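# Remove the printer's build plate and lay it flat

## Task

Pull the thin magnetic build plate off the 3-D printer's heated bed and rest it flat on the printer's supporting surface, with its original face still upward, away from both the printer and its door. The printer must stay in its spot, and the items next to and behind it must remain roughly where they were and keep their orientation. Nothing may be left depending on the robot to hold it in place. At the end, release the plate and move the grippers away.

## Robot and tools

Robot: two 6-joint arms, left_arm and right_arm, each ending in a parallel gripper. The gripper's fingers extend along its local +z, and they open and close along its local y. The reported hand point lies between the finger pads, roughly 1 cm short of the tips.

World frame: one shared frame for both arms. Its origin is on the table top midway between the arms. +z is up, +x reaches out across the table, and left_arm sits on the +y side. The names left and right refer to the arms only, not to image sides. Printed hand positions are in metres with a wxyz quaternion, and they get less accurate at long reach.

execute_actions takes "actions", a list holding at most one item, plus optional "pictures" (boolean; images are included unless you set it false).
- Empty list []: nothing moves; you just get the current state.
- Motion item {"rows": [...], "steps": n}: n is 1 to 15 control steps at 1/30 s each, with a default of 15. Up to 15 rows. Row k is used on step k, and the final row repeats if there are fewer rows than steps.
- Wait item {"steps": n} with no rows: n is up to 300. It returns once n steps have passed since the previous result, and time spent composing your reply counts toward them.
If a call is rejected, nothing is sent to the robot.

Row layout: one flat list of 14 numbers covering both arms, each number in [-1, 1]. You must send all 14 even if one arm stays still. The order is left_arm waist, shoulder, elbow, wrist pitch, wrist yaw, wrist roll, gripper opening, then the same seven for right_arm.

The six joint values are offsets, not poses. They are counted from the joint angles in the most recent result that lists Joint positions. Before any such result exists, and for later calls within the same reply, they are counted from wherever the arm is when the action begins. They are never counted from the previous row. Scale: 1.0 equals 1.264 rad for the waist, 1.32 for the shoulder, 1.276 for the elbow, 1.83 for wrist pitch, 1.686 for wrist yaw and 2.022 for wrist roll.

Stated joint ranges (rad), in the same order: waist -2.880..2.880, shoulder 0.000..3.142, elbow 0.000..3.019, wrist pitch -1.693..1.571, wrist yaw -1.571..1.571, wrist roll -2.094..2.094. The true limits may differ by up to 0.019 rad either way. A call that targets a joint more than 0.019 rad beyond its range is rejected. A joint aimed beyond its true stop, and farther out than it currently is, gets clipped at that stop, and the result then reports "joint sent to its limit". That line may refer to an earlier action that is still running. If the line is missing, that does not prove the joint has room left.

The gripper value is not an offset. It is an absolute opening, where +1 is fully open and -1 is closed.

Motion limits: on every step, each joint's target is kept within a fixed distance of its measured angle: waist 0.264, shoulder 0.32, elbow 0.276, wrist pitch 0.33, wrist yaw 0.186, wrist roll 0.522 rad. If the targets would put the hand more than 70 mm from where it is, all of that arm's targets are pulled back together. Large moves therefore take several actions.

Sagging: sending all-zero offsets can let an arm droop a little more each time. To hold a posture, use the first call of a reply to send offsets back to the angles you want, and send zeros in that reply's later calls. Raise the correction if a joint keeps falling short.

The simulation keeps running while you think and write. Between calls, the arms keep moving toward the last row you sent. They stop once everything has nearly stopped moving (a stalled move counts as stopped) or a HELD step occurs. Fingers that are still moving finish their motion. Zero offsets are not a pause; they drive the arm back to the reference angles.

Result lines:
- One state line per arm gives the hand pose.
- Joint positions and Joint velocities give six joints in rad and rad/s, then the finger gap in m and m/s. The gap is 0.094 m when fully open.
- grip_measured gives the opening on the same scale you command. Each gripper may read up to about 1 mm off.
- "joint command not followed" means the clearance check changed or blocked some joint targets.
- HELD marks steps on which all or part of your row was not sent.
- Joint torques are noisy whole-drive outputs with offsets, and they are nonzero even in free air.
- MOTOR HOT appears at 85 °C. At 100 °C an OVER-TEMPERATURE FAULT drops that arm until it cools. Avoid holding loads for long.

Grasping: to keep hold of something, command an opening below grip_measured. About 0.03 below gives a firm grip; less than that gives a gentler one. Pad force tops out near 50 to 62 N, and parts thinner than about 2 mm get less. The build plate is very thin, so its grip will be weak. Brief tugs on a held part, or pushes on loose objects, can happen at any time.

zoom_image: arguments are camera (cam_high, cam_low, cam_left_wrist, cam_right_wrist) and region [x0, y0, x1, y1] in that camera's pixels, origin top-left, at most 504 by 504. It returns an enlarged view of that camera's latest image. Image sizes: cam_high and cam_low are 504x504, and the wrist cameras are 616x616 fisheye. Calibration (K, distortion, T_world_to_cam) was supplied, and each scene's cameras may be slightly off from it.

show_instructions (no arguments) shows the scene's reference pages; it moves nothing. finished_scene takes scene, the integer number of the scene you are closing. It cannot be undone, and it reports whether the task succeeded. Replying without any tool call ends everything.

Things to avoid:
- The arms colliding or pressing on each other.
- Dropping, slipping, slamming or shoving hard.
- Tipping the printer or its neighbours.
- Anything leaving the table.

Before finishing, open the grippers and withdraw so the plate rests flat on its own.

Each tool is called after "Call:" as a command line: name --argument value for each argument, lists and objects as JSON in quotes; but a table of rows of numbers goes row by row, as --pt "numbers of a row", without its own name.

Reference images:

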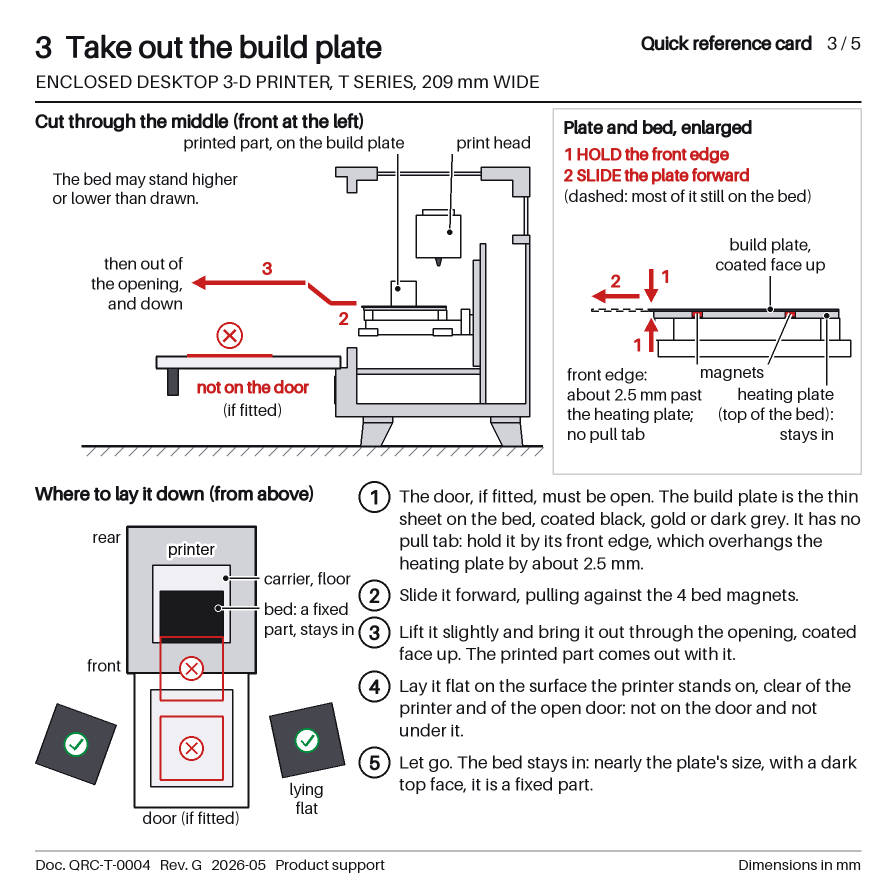

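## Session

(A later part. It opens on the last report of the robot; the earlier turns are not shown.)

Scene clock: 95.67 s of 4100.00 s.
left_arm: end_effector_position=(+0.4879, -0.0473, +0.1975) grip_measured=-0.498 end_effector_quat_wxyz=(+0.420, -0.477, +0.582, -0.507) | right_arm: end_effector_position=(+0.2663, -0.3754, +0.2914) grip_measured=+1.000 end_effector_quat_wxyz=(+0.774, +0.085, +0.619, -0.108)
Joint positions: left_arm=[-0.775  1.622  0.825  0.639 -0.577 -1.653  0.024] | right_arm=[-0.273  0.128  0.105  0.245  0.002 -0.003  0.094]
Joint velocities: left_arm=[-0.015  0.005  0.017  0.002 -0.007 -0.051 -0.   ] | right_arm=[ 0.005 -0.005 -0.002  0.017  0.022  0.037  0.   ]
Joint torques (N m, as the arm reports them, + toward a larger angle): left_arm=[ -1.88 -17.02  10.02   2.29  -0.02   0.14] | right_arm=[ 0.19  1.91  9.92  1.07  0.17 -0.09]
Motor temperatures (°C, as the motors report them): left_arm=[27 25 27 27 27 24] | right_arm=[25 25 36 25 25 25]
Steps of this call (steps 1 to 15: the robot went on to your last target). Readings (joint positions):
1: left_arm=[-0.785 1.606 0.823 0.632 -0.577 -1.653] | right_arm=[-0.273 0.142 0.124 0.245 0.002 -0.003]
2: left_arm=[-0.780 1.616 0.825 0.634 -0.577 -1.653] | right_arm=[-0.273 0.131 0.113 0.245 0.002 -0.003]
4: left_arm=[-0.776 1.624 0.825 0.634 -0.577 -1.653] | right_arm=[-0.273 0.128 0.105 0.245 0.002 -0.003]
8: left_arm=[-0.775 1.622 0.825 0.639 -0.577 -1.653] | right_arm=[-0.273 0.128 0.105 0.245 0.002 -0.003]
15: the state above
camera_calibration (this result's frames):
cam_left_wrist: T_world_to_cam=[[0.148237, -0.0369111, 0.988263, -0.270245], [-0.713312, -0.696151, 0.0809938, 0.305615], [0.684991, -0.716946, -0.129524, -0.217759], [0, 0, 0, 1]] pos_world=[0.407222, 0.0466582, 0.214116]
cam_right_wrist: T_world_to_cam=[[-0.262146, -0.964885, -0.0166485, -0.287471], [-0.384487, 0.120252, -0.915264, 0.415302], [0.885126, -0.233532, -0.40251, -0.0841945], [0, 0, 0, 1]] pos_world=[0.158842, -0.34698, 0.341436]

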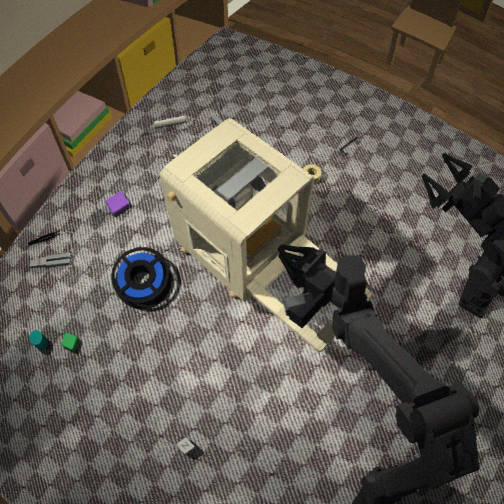

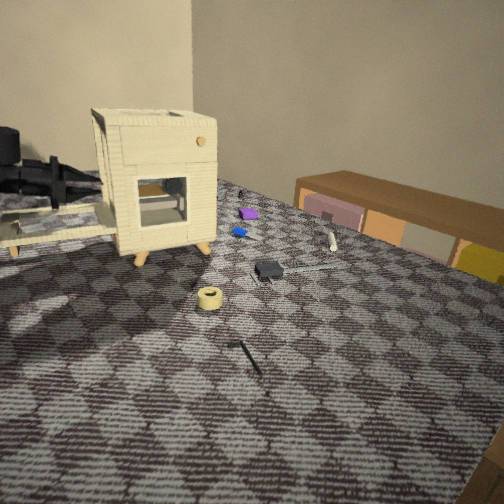

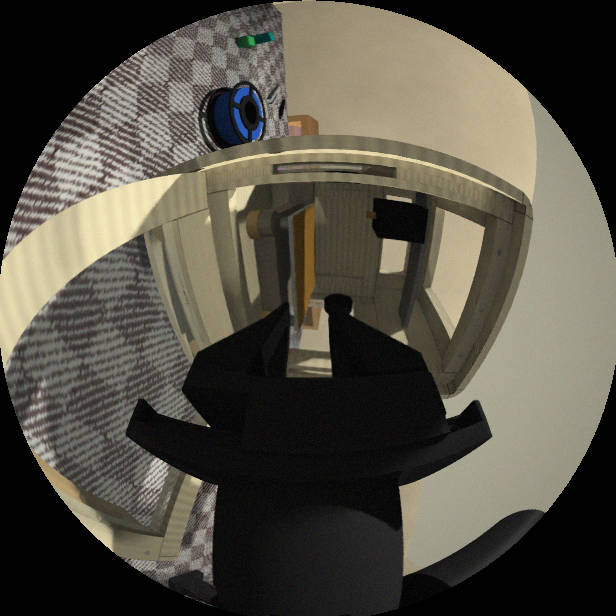

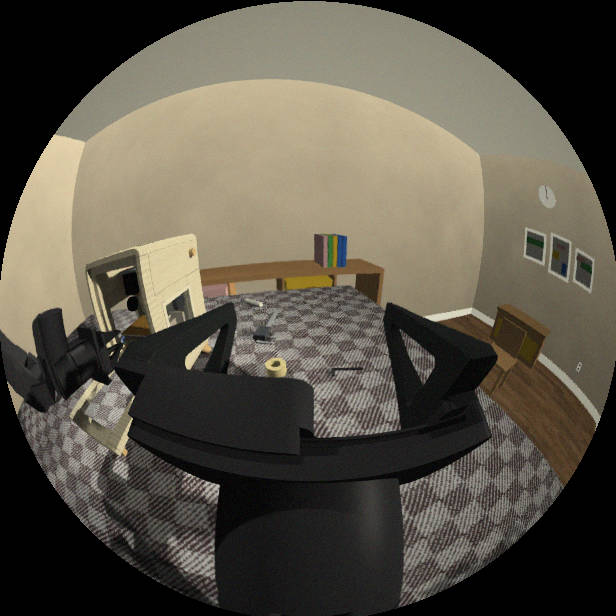

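Call:
execute_actions --actions '[{"rows":[[0.008,0.004,0.036,0.01,0.002,0,-0.6,0,0,0,0,0,0,1],[0.01,0.009,0.039,0.012,0.003,0,-0.7,0,0,0,0,0,0,1],[0.012,0.014,0.042,0.014,0.005,0,-0.8,0,0,0,0,0,0,1],[0.014,0.019,0.045,0.016,0.006,0,-0.85,0,0,0,0,0,0,1],[0.016,0.024,0.048,0.018,0.008,0,-0.85,0,0,0,0,0,0,1],[0.018,0.029,0.051,0.02,0.009,0,-0.85,0,0,0,0,0,0,1],[0.02,0.034,0.054,0.022,0.011,0,-0.85,0,0,0,0,0,0,1],[0.022,0.039,0.057,0.024,0.012,0,-0.85,0,0,0,0,0,0,1],[0.024,0.044,0.06,0.025,0.013,0,-0.85,0,0,0,0,0,0,1],[0.025,0.048,0.063,0.026,0.014,0,-0.85,0,0,0,0,0,0,1],[0.026,0.051,0.066,0.027,0.015,0,-0.85,0,0,0,0,0,0,1]]}]' --pictures false

Call:
execute_actions --actions '[{"steps":10}]'

Call:
zoom_image --camera "cam_left_wrist" --region '[240, 200, 380, 340]'

Scene clock: 99.50 s of 4100.00 s.
left_arm: end_effector_position=(+0.5064, -0.0511, +0.1825) grip_measured=-0.848 end_effector_quat_wxyz=(+0.419, -0.478, +0.582, -0.507) | right_arm: end_effector_position=(+0.2663, -0.3754, +0.2914) grip_measured=+1.000 end_effector_quat_wxyz=(+0.774, +0.085, +0.619, -0.108)
Joint positions: left_arm=[-0.753  1.688  0.861  0.669 -0.555 -1.653  0.007] | right_arm=[-0.273  0.128  0.105  0.245  0.002 -0.003  0.094]
Joint velocities: left_arm=[ 0.024  0.034 -0.012 -0.002 -0.051  0.007 -0.001] | right_arm=[-0.005  0.005 -0.007 -0.002  0.007 -0.037  0.   ]
Joint torques (N m, as the arm reports them, + toward a larger angle): left_arm=[ -1.38 -16.62  10.21   2.39  -0.01   0.11] | right_arm=[ 0.23  1.94  9.12  1.04  0.18 -0.09]
Motor temperatures (°C, as the motors report them): left_arm=[27 26 28 27 27 24] | right_arm=[25 25 37 25 25 25]
Steps of this call (steps 1 to 15: the robot went on to your last target; steps 16 to 90: nothing new was sent; then 0.33 s passed at rest; steps 91 to 105: all 15 steps of this action). Readings (joint positions):
91: left_arm=[-0.775 1.622 0.825 0.639 -0.577 -1.653] | right_arm=[-0.273 0.128 0.105 0.245 0.002 -0.003]
92: left_arm=[-0.775 1.622 0.825 0.640 -0.577 -1.653] | right_arm=[-0.273 0.128 0.105 0.245 0.002 -0.003]
94: left_arm=[-0.775 1.626 0.826 0.645 -0.573 -1.653] | right_arm=[-0.273 0.128 0.105 0.245 0.002 -0.003]
98: left_arm=[-0.769 1.648 0.841 0.659 -0.562 -1.653] | right_arm=[-0.273 0.128 0.105 0.245 0.002 -0.003]
105: the state above

Scene clock: 99.83 s of 4100.00 s.
left_arm: end_effector_position=(+0.5065, -0.0511, +0.1823) grip_measured=-0.848 end_effector_quat_wxyz=(+0.419, -0.478, +0.581, -0.507) | right_arm: end_effector_position=(+0.2663, -0.3754, +0.2914) grip_measured=+1.000 end_effector_quat_wxyz=(+0.774, +0.085, +0.619, -0.108)
Joint positions: left_arm=[-0.753  1.689  0.861  0.67  -0.555 -1.653  0.007] | right_arm=[-0.273  0.128  0.105  0.245  0.002 -0.003  0.094]
Joint velocities: left_arm=[-0.005 -0.005 -0.002 -0.017 -0.037 -0.051 -0.   ] | right_arm=[-0.015 -0.005  0.002  0.002  0.007  0.037  0.   ]
Joint torques (N m, as the arm reports them, + toward a larger angle): left_arm=[ -1.72 -16.52  10.23   2.39  -0.01   0.12] | right_arm=[ 0.27  1.82  9.12  1.05  0.18 -0.09]
Motor temperatures (°C, as the motors report them): left_arm=[27 26 28 27 27 24] | right_arm=[25 25 37 25 25 25]
Steps of this call (steps 1 to 10: the robot went on to your last target). Readings (joint positions):
1: left_arm=[-0.753 1.689 0.861 0.669 -0.555 -1.653] | right_arm=[-0.273 0.128 0.105 0.245 0.002 -0.003]
2: left_arm=[-0.753 1.689 0.861 0.669 -0.555 -1.653] | right_arm=[-0.273 0.128 0.105 0.245 0.002 -0.003]
4: left_arm=[-0.753 1.689 0.861 0.670 -0.555 -1.653] | right_arm=[-0.273 0.128 0.105 0.245 0.002 -0.003]
8: left_arm=[-0.753 1.689 0.861 0.670 -0.555 -1.653] | right_arm=[-0.273 0.128 0.105 0.245 0.002 -0.003]
10: the state above
camera_calibration (this result's frames):
cam_left_wrist: T_world_to_cam=[[0.1506, -0.0343718, 0.987997, -0.259143], [-0.712662, -0.696412, 0.0844028, 0.316515], [0.685152, -0.716819, -0.129375, -0.235308], [0, 0, 0, 1]] pos_world=[0.425816, 0.0428444, 0.198875]
cam_right_wrist: T_world_to_cam=[[-0.262146, -0.964885, -0.0166485, -0.287471], [-0.384487, 0.120252, -0.915264, 0.415302], [0.885126, -0.233532, -0.40251, -0.0841945], [0, 0, 0, 1]] pos_world=[0.158842, -0.34698, 0.341436]

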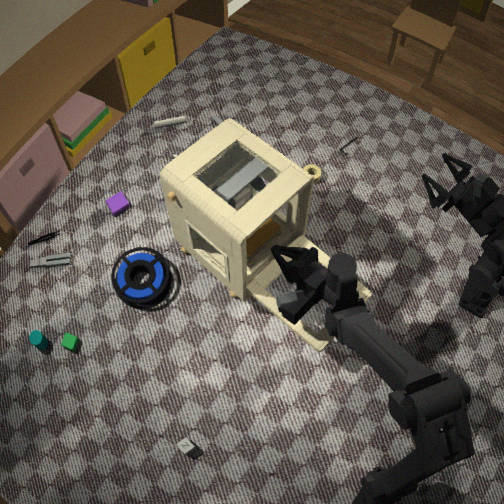

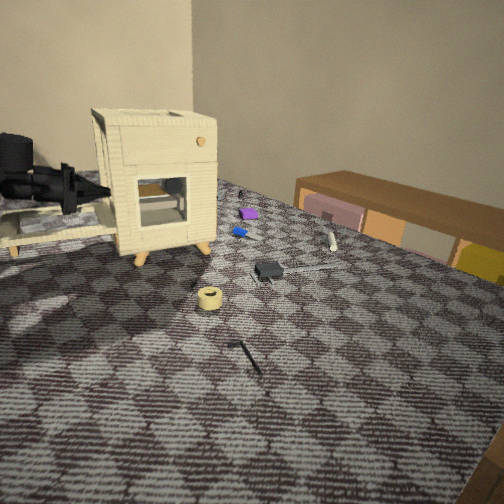

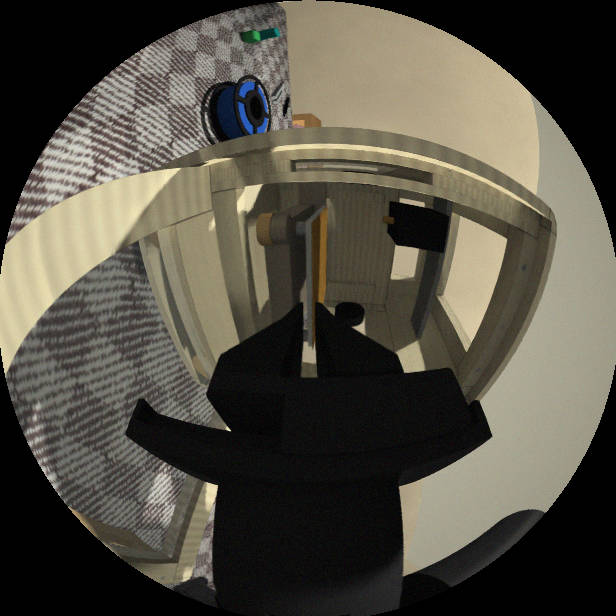

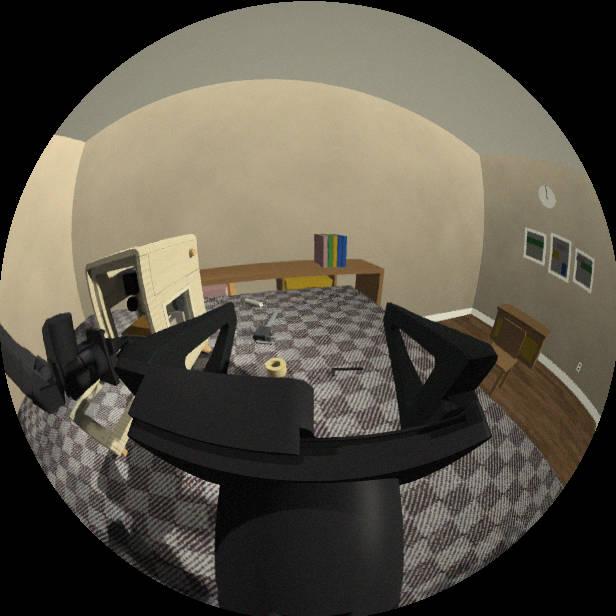

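Region (240, 200, 380, 340) of cam_left_wrist's 616x616 image, scaled by 3.600, with more detail than that image has.

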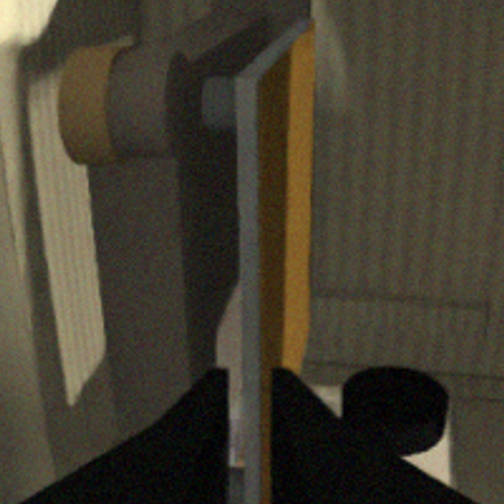

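Call:
execute_actions --actions '[{"rows":[[0.008,0.002,0.037,0,0.002,0,-0.85,0,0,0,0,0,0,1],[0.01,0.004,0.04,0,0.003,0,-0.85,0,0,0,0,0,0,1],[0.011,0.007,0.043,0,0.004,0,-0.85,0,0,0,0,0,0,1],[0.013,0.009,0.046,0,0.005,0,-0.85,0,0,0,0,0,0,1],[0.014,0.012,0.049,0,0.006,0,-0.85,0,0,0,0,0,0,1],[0.016,0.014,0.052,0,0.007,0,-0.85,0,0,0,0,0,0,1],[0.017,0.017,0.055,0,0.008,0,-0.85,0,0,0,0,0,0,1],[0.019,0.019,0.058,0,0.009,0,-0.85,0,0,0,0,0,0,1],[0.02,0.022,0.061,0,0.01,0,-0.85,0,0,0,0,0,0,1]]}]'

Call:
zoom_image --camera "cam_left_wrist" --region '[240, 220, 380, 360]'

Scene clock: 102.73 s of 4100.00 s.
left_arm: end_effector_position=(+0.5190, -0.0536, +0.1835) grip_measured=-0.848 end_effector_quat_wxyz=(+0.419, -0.479, +0.578, -0.511) | right_arm: end_effector_position=(+0.2663, -0.3754, +0.2914) grip_measured=+1.000 end_effector_quat_wxyz=(+0.774, +0.085, +0.619, -0.108)
Joint positions: left_arm=[-0.739  1.712  0.892  0.67  -0.542 -1.653  0.007] | right_arm=[-0.273  0.128  0.105  0.245  0.002 -0.003  0.094]
Joint velocities: left_arm=[-0.015  0.024 -0.002  0.007 -0.051  0.007 -0.   ] | right_arm=[-0.015 -0.015 -0.007 -0.027 -0.081  0.007  0.   ]
Joint torques (N m, as the arm reports them, + toward a larger angle): left_arm=[ -1.73 -16.43  10.14   1.64   0.     0.12] | right_arm=[ 0.22  1.83  9.14  1.04  0.17 -0.09]
Motor temperatures (°C, as the motors report them): left_arm=[27 26 28 27 27 24] | right_arm=[25 25 37 25 25 25]
Steps of this call (steps 1 to 15: the robot went on to your last target; steps 16 to 72: nothing new was sent; steps 73 to 87: all 15 steps of this action). Readings (joint positions):
73: left_arm=[-0.753 1.689 0.861 0.670 -0.555 -1.653] | right_arm=[-0.273 0.128 0.105 0.245 0.002 -0.003]
74: left_arm=[-0.753 1.689 0.861 0.670 -0.555 -1.653] | right_arm=[-0.273 0.128 0.105 0.245 0.002 -0.003]
76: left_arm=[-0.753 1.690 0.862 0.670 -0.552 -1.653] | right_arm=[-0.273 0.128 0.105 0.245 0.002 -0.003]
80: left_arm=[-0.749 1.698 0.877 0.670 -0.545 -1.653] | right_arm=[-0.273 0.128 0.105 0.245 0.002 -0.003]
87: the state above
camera_calibration (this result's frames):
cam_left_wrist: T_world_to_cam=[[0.145936, -0.0271332, 0.988922, -0.259656], [-0.712687, -0.696182, 0.0860707, 0.323327], [0.686134, -0.717352, -0.120936, -0.247567], [0, 0, 0, 1]] pos_world=[0.438188, 0.0404567, 0.199011]
cam_right_wrist: T_world_to_cam=[[-0.262146, -0.964885, -0.0166485, -0.287471], [-0.384487, 0.120252, -0.915264, 0.415302], [0.885126, -0.233532, -0.40251, -0.0841945], [0, 0, 0, 1]] pos_world=[0.158842, -0.34698, 0.341436]

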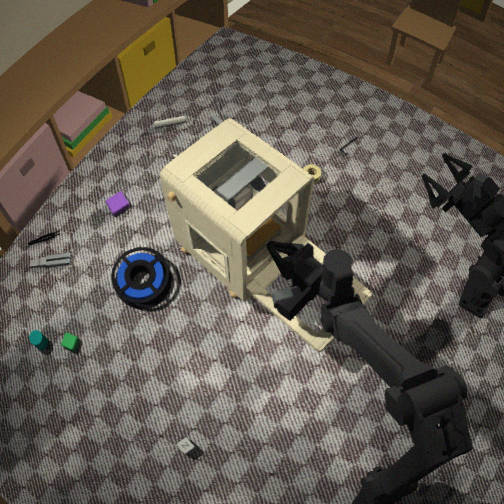

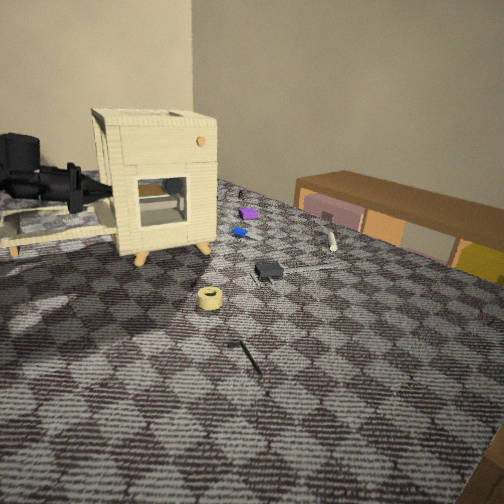

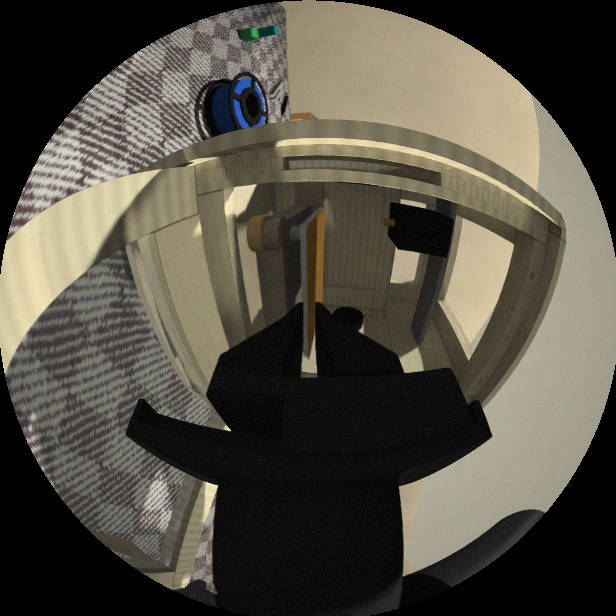

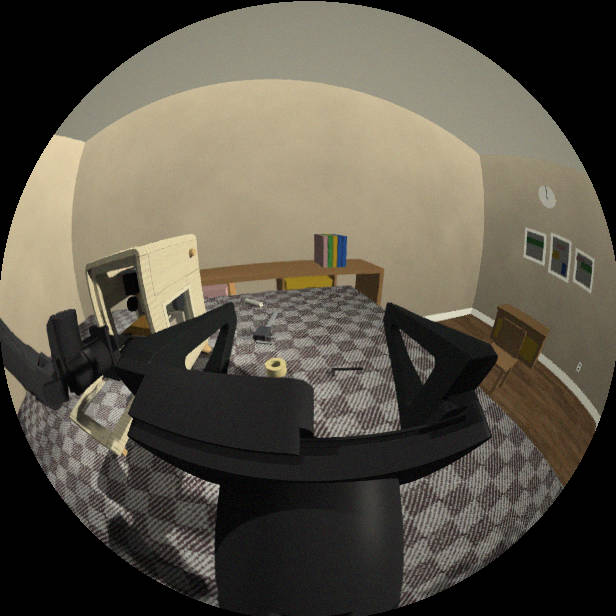

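Region (240, 220, 380, 360) of cam_left_wrist's 616x616 image, scaled by 3.600, with more detail than that image has.

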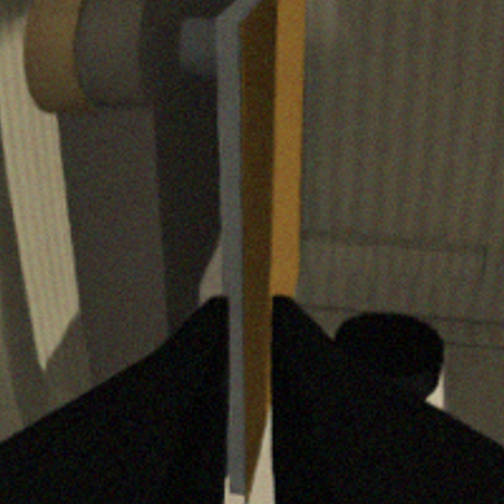

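Call:
execute_actions --actions '[{"rows":[[0.008,0.002,0.037,-0.003,0.002,0,-0.85,0,0,0,0,0,0,1],[0.01,0.004,0.04,-0.005,0.003,0,-0.85,0,0,0,0,0,0,1],[0.011,0.007,0.043,-0.007,0.004,0,-0.85,0,0,0,0,0,0,1],[0.013,0.009,0.046,-0.009,0.005,0,-0.85,0,0,0,0,0,0,1],[0.014,0.012,0.049,-0.011,0.006,0,-0.85,0,0,0,0,0,0,1],[0.016,0.016,0.052,-0.012,0.007,0,-0.85,0,0,0,0,0,0,1]]}]'

Call:
zoom_image --camera "cam_left_wrist" --region '[240, 220, 380, 380]'

Scene clock: 104.87 s of 4100.00 s.
left_arm: end_effector_position=(+0.5259, -0.0550, +0.1801) grip_measured=-0.848 end_effector_quat_wxyz=(+0.418, -0.480, +0.582, -0.506) | right_arm: end_effector_position=(+0.2663, -0.3754, +0.2914) grip_measured=+1.000 end_effector_quat_wxyz=(+0.774, +0.085, +0.619, -0.108)
Joint positions: left_arm=[-0.731  1.726  0.91   0.654 -0.533 -1.653  0.007] | right_arm=[-0.273  0.128  0.105  0.245  0.002 -0.003  0.094]
Joint velocities: left_arm=[-0.005 -0.005 -0.012  0.022  0.007  0.007 -0.001] | right_arm=[-0.005 -0.005  0.007 -0.002  0.022  0.022  0.   ]
Joint torques (N m, as the arm reports them, + toward a larger angle): left_arm=[ -1.61 -16.73  10.23   1.4   -0.01   0.11] | right_arm=[ 0.23  1.9   9.11  1.05  0.17 -0.09]
Motor temperatures (°C, as the motors report them): left_arm=[27 26 28 27 27 24] | right_arm=[25 25 37 25 25 25]
Steps of this call (steps 1 to 15: the robot went on to your last target; steps 16 to 49: nothing new was sent; steps 50 to 64: all 15 steps of this action). Readings (joint positions):
50: left_arm=[-0.739 1.712 0.892 0.670 -0.542 -1.653] | right_arm=[-0.273 0.128 0.105 0.245 0.002 -0.003]
51: left_arm=[-0.739 1.712 0.892 0.670 -0.541 -1.653] | right_arm=[-0.273 0.128 0.105 0.245 0.002 -0.003]
53: left_arm=[-0.739 1.712 0.894 0.665 -0.538 -1.653] | right_arm=[-0.273 0.128 0.105 0.245 0.002 -0.003]
57: left_arm=[-0.736 1.720 0.907 0.656 -0.534 -1.653] | right_arm=[-0.273 0.128 0.105 0.245 0.002 -0.003]
64: the state above
camera_calibration (this result's frames):
cam_left_wrist: T_world_to_cam=[[0.155725, -0.034368, 0.987202, -0.262641], [-0.712283, -0.69634, 0.0881163, 0.326909], [0.6844, -0.716889, -0.132917, -0.25062], [0, 0, 0, 1]] pos_world=[0.445276, 0.0389466, 0.197162]
cam_right_wrist: T_world_to_cam=[[-0.262146, -0.964885, -0.0166485, -0.287471], [-0.384487, 0.120252, -0.915264, 0.415302], [0.885126, -0.233532, -0.40251, -0.0841945], [0, 0, 0, 1]] pos_world=[0.158842, -0.34698, 0.341436]

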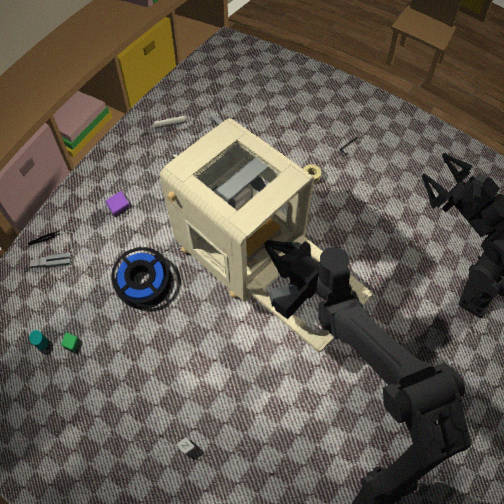

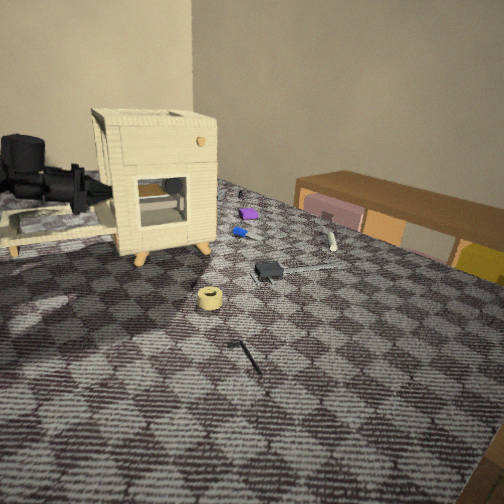

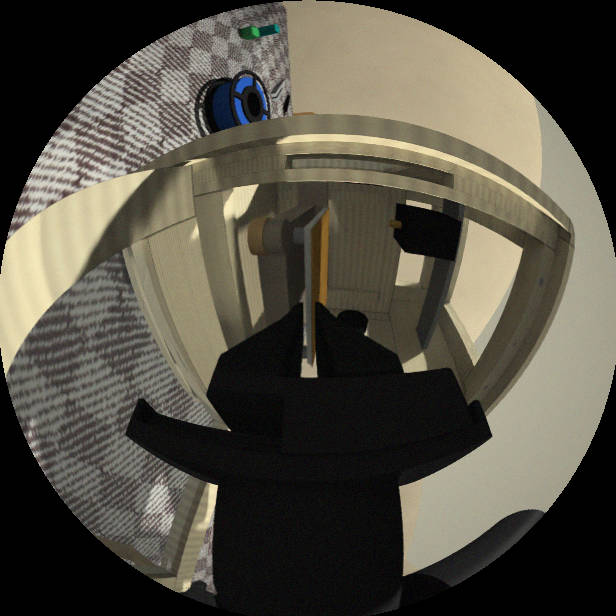

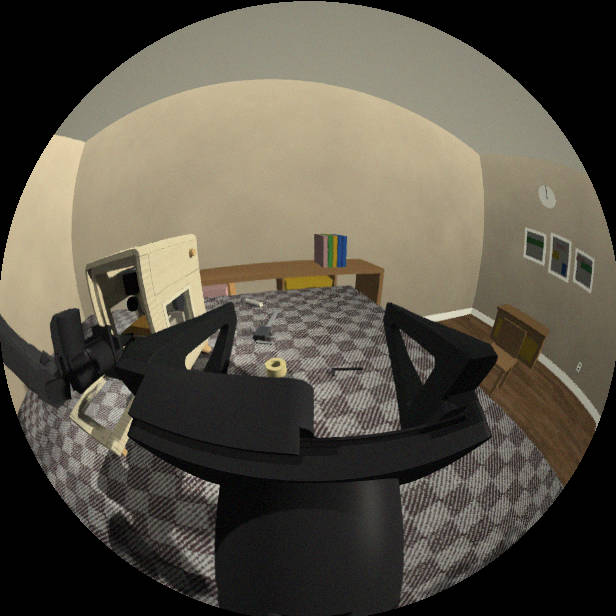

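Region (240, 220, 380, 380) of cam_left_wrist's 616x616 image, scaled by 3.150, with more detail than that image has; it fills the left 441 columns of this view, and the rest is white.

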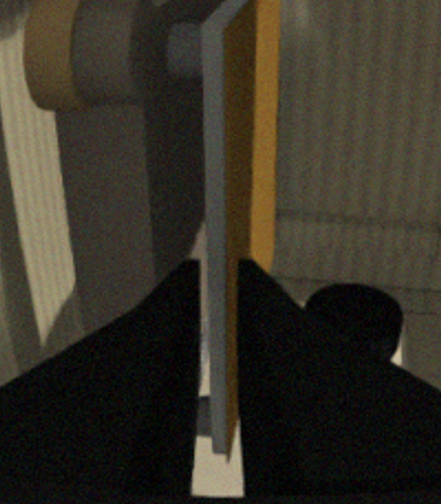

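Call:
execute_actions --actions '[{"rows":[[0.008,0.003,0.037,0,0.002,0,-0.89,0,0,0,0,0,0,1],[0.01,0.005,0.04,0,0.003,0,-0.89,0,0,0,0,0,0,1],[0.011,0.008,0.043,0,0.004,0,-0.89,0,0,0,0,0,0,1],[0.013,0.01,0.046,0,0.005,0,-0.89,0,0,0,0,0,0,1],[0.014,0.013,0.048,0,0.005,0,-0.89,0,0,0,0,0,0,1]]}]'

Call:
zoom_image --camera "cam_left_wrist" --region '[270, 260, 350, 340]'

Scene clock: 108.77 s of 4100.00 s.
left_arm: end_effector_position=(+0.5308, -0.0563, +0.1807) grip_measured=-0.888 end_effector_quat_wxyz=(+0.418, -0.480, +0.581, -0.508) | right_arm: end_effector_position=(+0.2663, -0.3754, +0.2914) grip_measured=+1.000 end_effector_quat_wxyz=(+0.774, +0.085, +0.619, -0.108)
Joint positions: left_arm=[-0.726  1.735  0.923  0.654 -0.528 -1.653  0.005] | right_arm=[-0.273  0.128  0.105  0.245  0.002 -0.003  0.094]
Joint velocities: left_arm=[-0.005  0.005 -0.007 -0.002  0.007 -0.037  0.001] | right_arm=[-0.005 -0.005 -0.002  0.002  0.022  0.022  0.   ]
Joint torques (N m, as the arm reports them, + toward a larger angle): left_arm=[ -1.52 -16.84  10.22   1.61   0.     0.12] | right_arm=[ 0.27  1.92  9.11  1.04  0.18 -0.09]
Motor temperatures (°C, as the motors report them): left_arm=[27 26 29 27 27 24] | right_arm=[25 25 37 25 25 25]
Steps of this call (steps 1 to 15: the robot went on to your last target; steps 16 to 90: nothing new was sent; then 0.40 s passed at rest; steps 91 to 105: all 15 steps of this action). Readings (joint positions):
91: left_arm=[-0.731 1.726 0.910 0.654 -0.533 -1.653] | right_arm=[-0.273 0.128 0.105 0.245 0.002 -0.003]
92: left_arm=[-0.731 1.726 0.910 0.654 -0.533 -1.653] | right_arm=[-0.273 0.128 0.105 0.245 0.002 -0.003]
94: left_arm=[-0.731 1.727 0.912 0.654 -0.530 -1.653] | right_arm=[-0.273 0.128 0.105 0.245 0.002 -0.003]
98: left_arm=[-0.729 1.733 0.922 0.654 -0.528 -1.653] | right_arm=[-0.273 0.128 0.105 0.245 0.002 -0.003]
105: the state above
camera_calibration (this result's frames):
cam_left_wrist: T_world_to_cam=[[0.153437, -0.0312677, 0.987664, -0.262746], [-0.712444, -0.696108, 0.0886431, 0.329543], [0.684749, -0.717256, -0.129085, -0.255711], [0, 0, 0, 1]] pos_world=[0.450194, 0.0377725, 0.197284]
cam_right_wrist: T_world_to_cam=[[-0.262146, -0.964885, -0.0166485, -0.287471], [-0.384487, 0.120252, -0.915264, 0.415302], [0.885126, -0.233532, -0.40251, -0.0841945], [0, 0, 0, 1]] pos_world=[0.158842, -0.34698, 0.341436]

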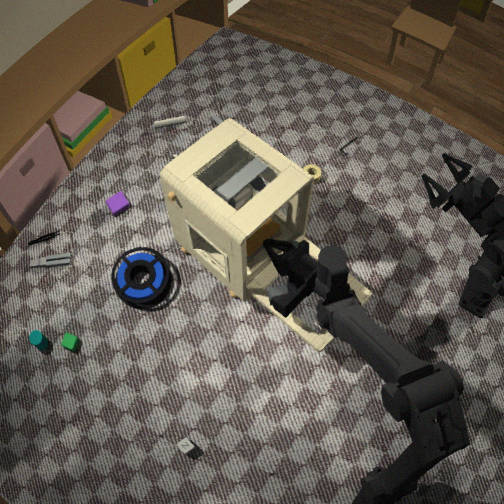

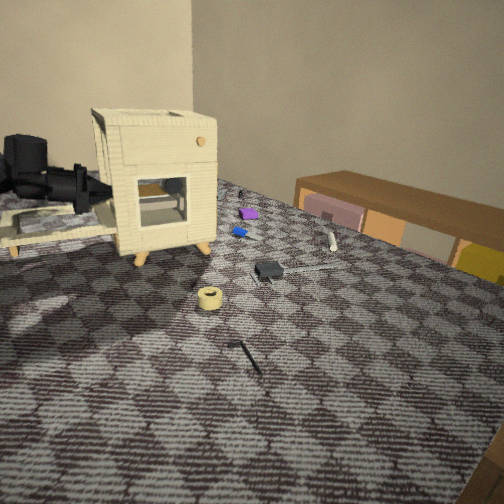

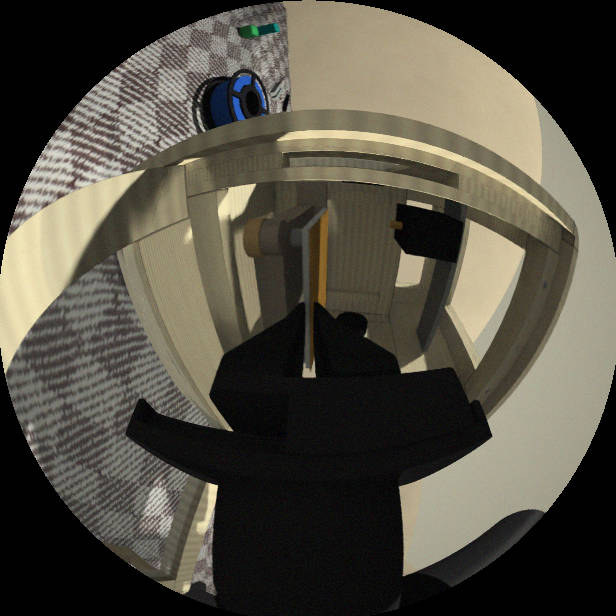

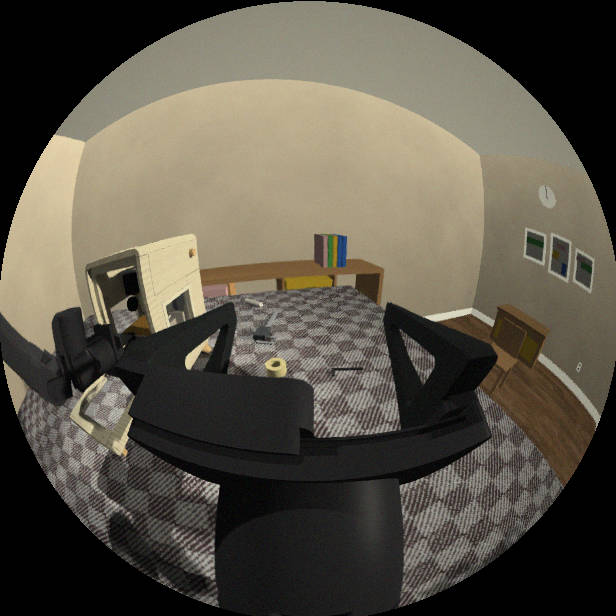

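Region (270, 260, 350, 340) of cam_left_wrist's 616x616 image, scaled by 6.300, with more detail than that image has.

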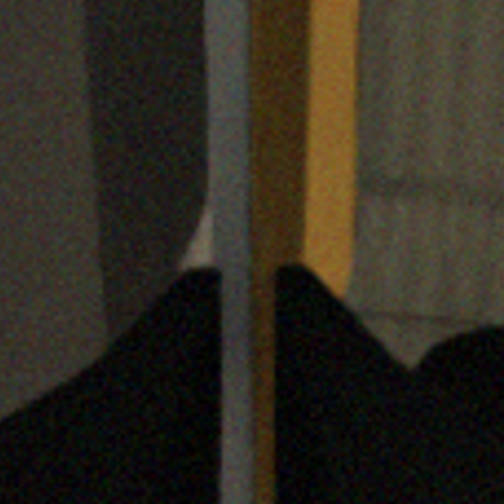

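Call:
execute_actions --actions '[{"rows":[[0.008,0.003,0.037,0,0.002,0,-0.905,0,0,0,0,0,0,1],[0.01,0.005,0.04,-0.002,0.003,0,-0.905,0,0,0,0,0,0,1],[0.011,0.008,0.043,-0.004,0.004,0,-0.905,0,0,0,0,0,0,1],[0.013,0.01,0.045,-0.005,0.005,0,-0.905,0,0,0,0,0,0,1],[0.014,0.0125,0.047,-0.0055,0.005,0,-0.905,0,0,0,0,0,0,1]]}]'

Call:
zoom_image --camera "cam_left_wrist" --region '[270, 260, 350, 340]'

Scene clock: 110.77 s of 4100.00 s.
left_arm: end_effector_position=(+0.5314, -0.0572, +0.1804) grip_measured=-0.904 end_effector_quat_wxyz=(+0.416, -0.479, +0.582, -0.508) | right_arm: end_effector_position=(+0.2663, -0.3754, +0.2914) grip_measured=+1.000 end_effector_quat_wxyz=(+0.774, +0.085, +0.619, -0.108)
Joint positions: left_arm=[-0.726  1.737  0.926  0.651 -0.525 -1.653  0.005] | right_arm=[-0.273  0.128  0.105  0.245  0.002 -0.003  0.094]
Joint velocities: left_arm=[ 0.005 -0.015  0.002 -0.002  0.037 -0.037 -0.001] | right_arm=[-0.005 -0.015  0.017  0.007 -0.007  0.007  0.   ]
Joint torques (N m, as the arm reports them, + toward a larger angle): left_arm=[ -1.18 -15.9   10.91   1.28   0.05   0.12] | right_arm=[ 0.2   1.88  9.12  1.05  0.17 -0.09]
Motor temperatures (°C, as the motors report them): left_arm=[27 26 29 27 27 24] | right_arm=[25 25 37 25 25 25]
Steps of this call (steps 1 to 15: the robot went on to your last target; steps 16 to 45: nothing new was sent; steps 46 to 60: all 15 steps of this action). Readings (joint positions):
46: left_arm=[-0.726 1.735 0.923 0.654 -0.528 -1.653] | right_arm=[-0.273 0.128 0.105 0.245 0.002 -0.003]
47: left_arm=[-0.726 1.735 0.923 0.654 -0.528 -1.653] | right_arm=[-0.273 0.128 0.105 0.245 0.002 -0.003]
49: left_arm=[-0.726 1.736 0.925 0.652 -0.525 -1.653] | right_arm=[-0.273 0.128 0.105 0.245 0.002 -0.003]
53: left_arm=[-0.726 1.737 0.926 0.651 -0.525 -1.653] | right_arm=[-0.273 0.128 0.105 0.245 0.002 -0.003]
60: the state above
camera_calibration (this result's frames):
cam_left_wrist: T_world_to_cam=[[0.154852, -0.0323446, 0.987408, -0.263357], [-0.714659, -0.693743, 0.0893525, 0.330508], [0.682117, -0.719496, -0.130543, -0.255336], [0, 0, 0, 1]] pos_world=[0.451151, 0.0370565, 0.197177]
cam_right_wrist: T_world_to_cam=[[-0.262146, -0.964885, -0.0166485, -0.287471], [-0.384487, 0.120252, -0.915264, 0.415302], [0.885126, -0.233532, -0.40251, -0.0841945], [0, 0, 0, 1]] pos_world=[0.158842, -0.34698, 0.341436]

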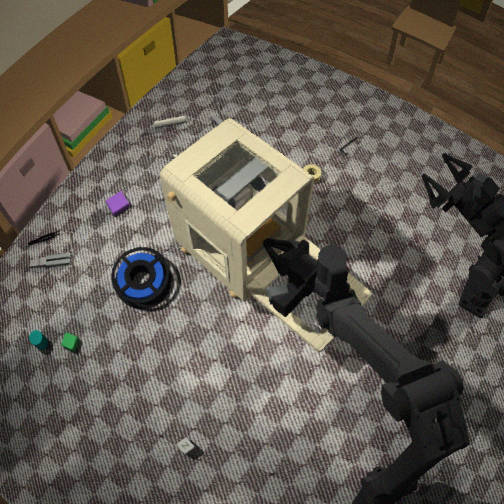

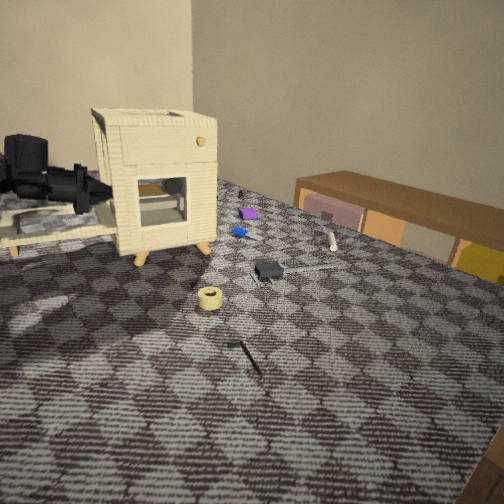

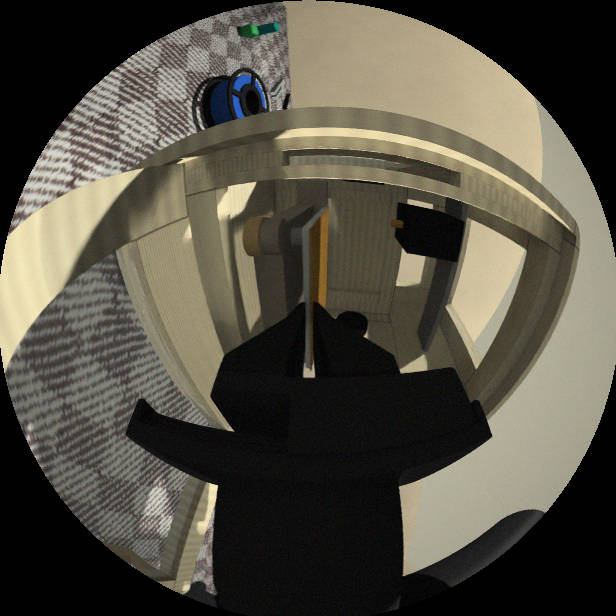

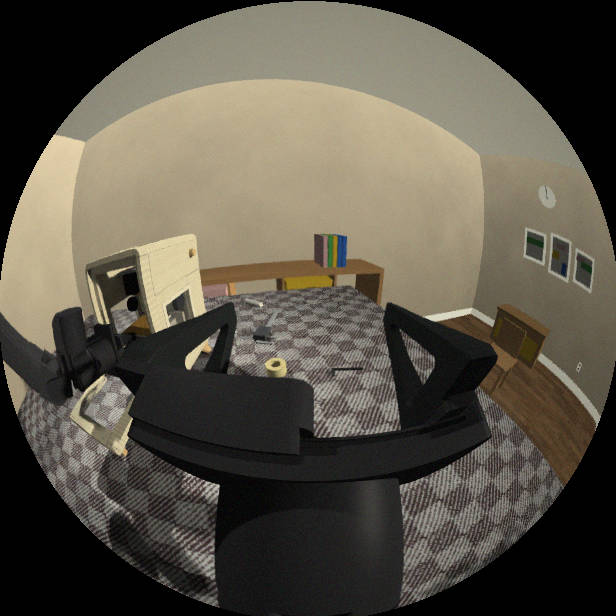

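Region (270, 260, 350, 340) of cam_left_wrist's 616x616 image, scaled by 6.300, with more detail than that image has.

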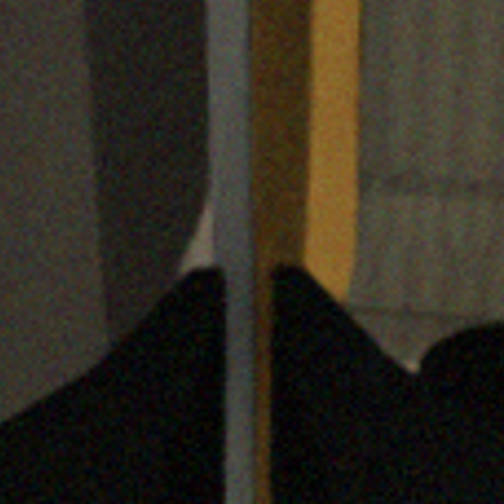

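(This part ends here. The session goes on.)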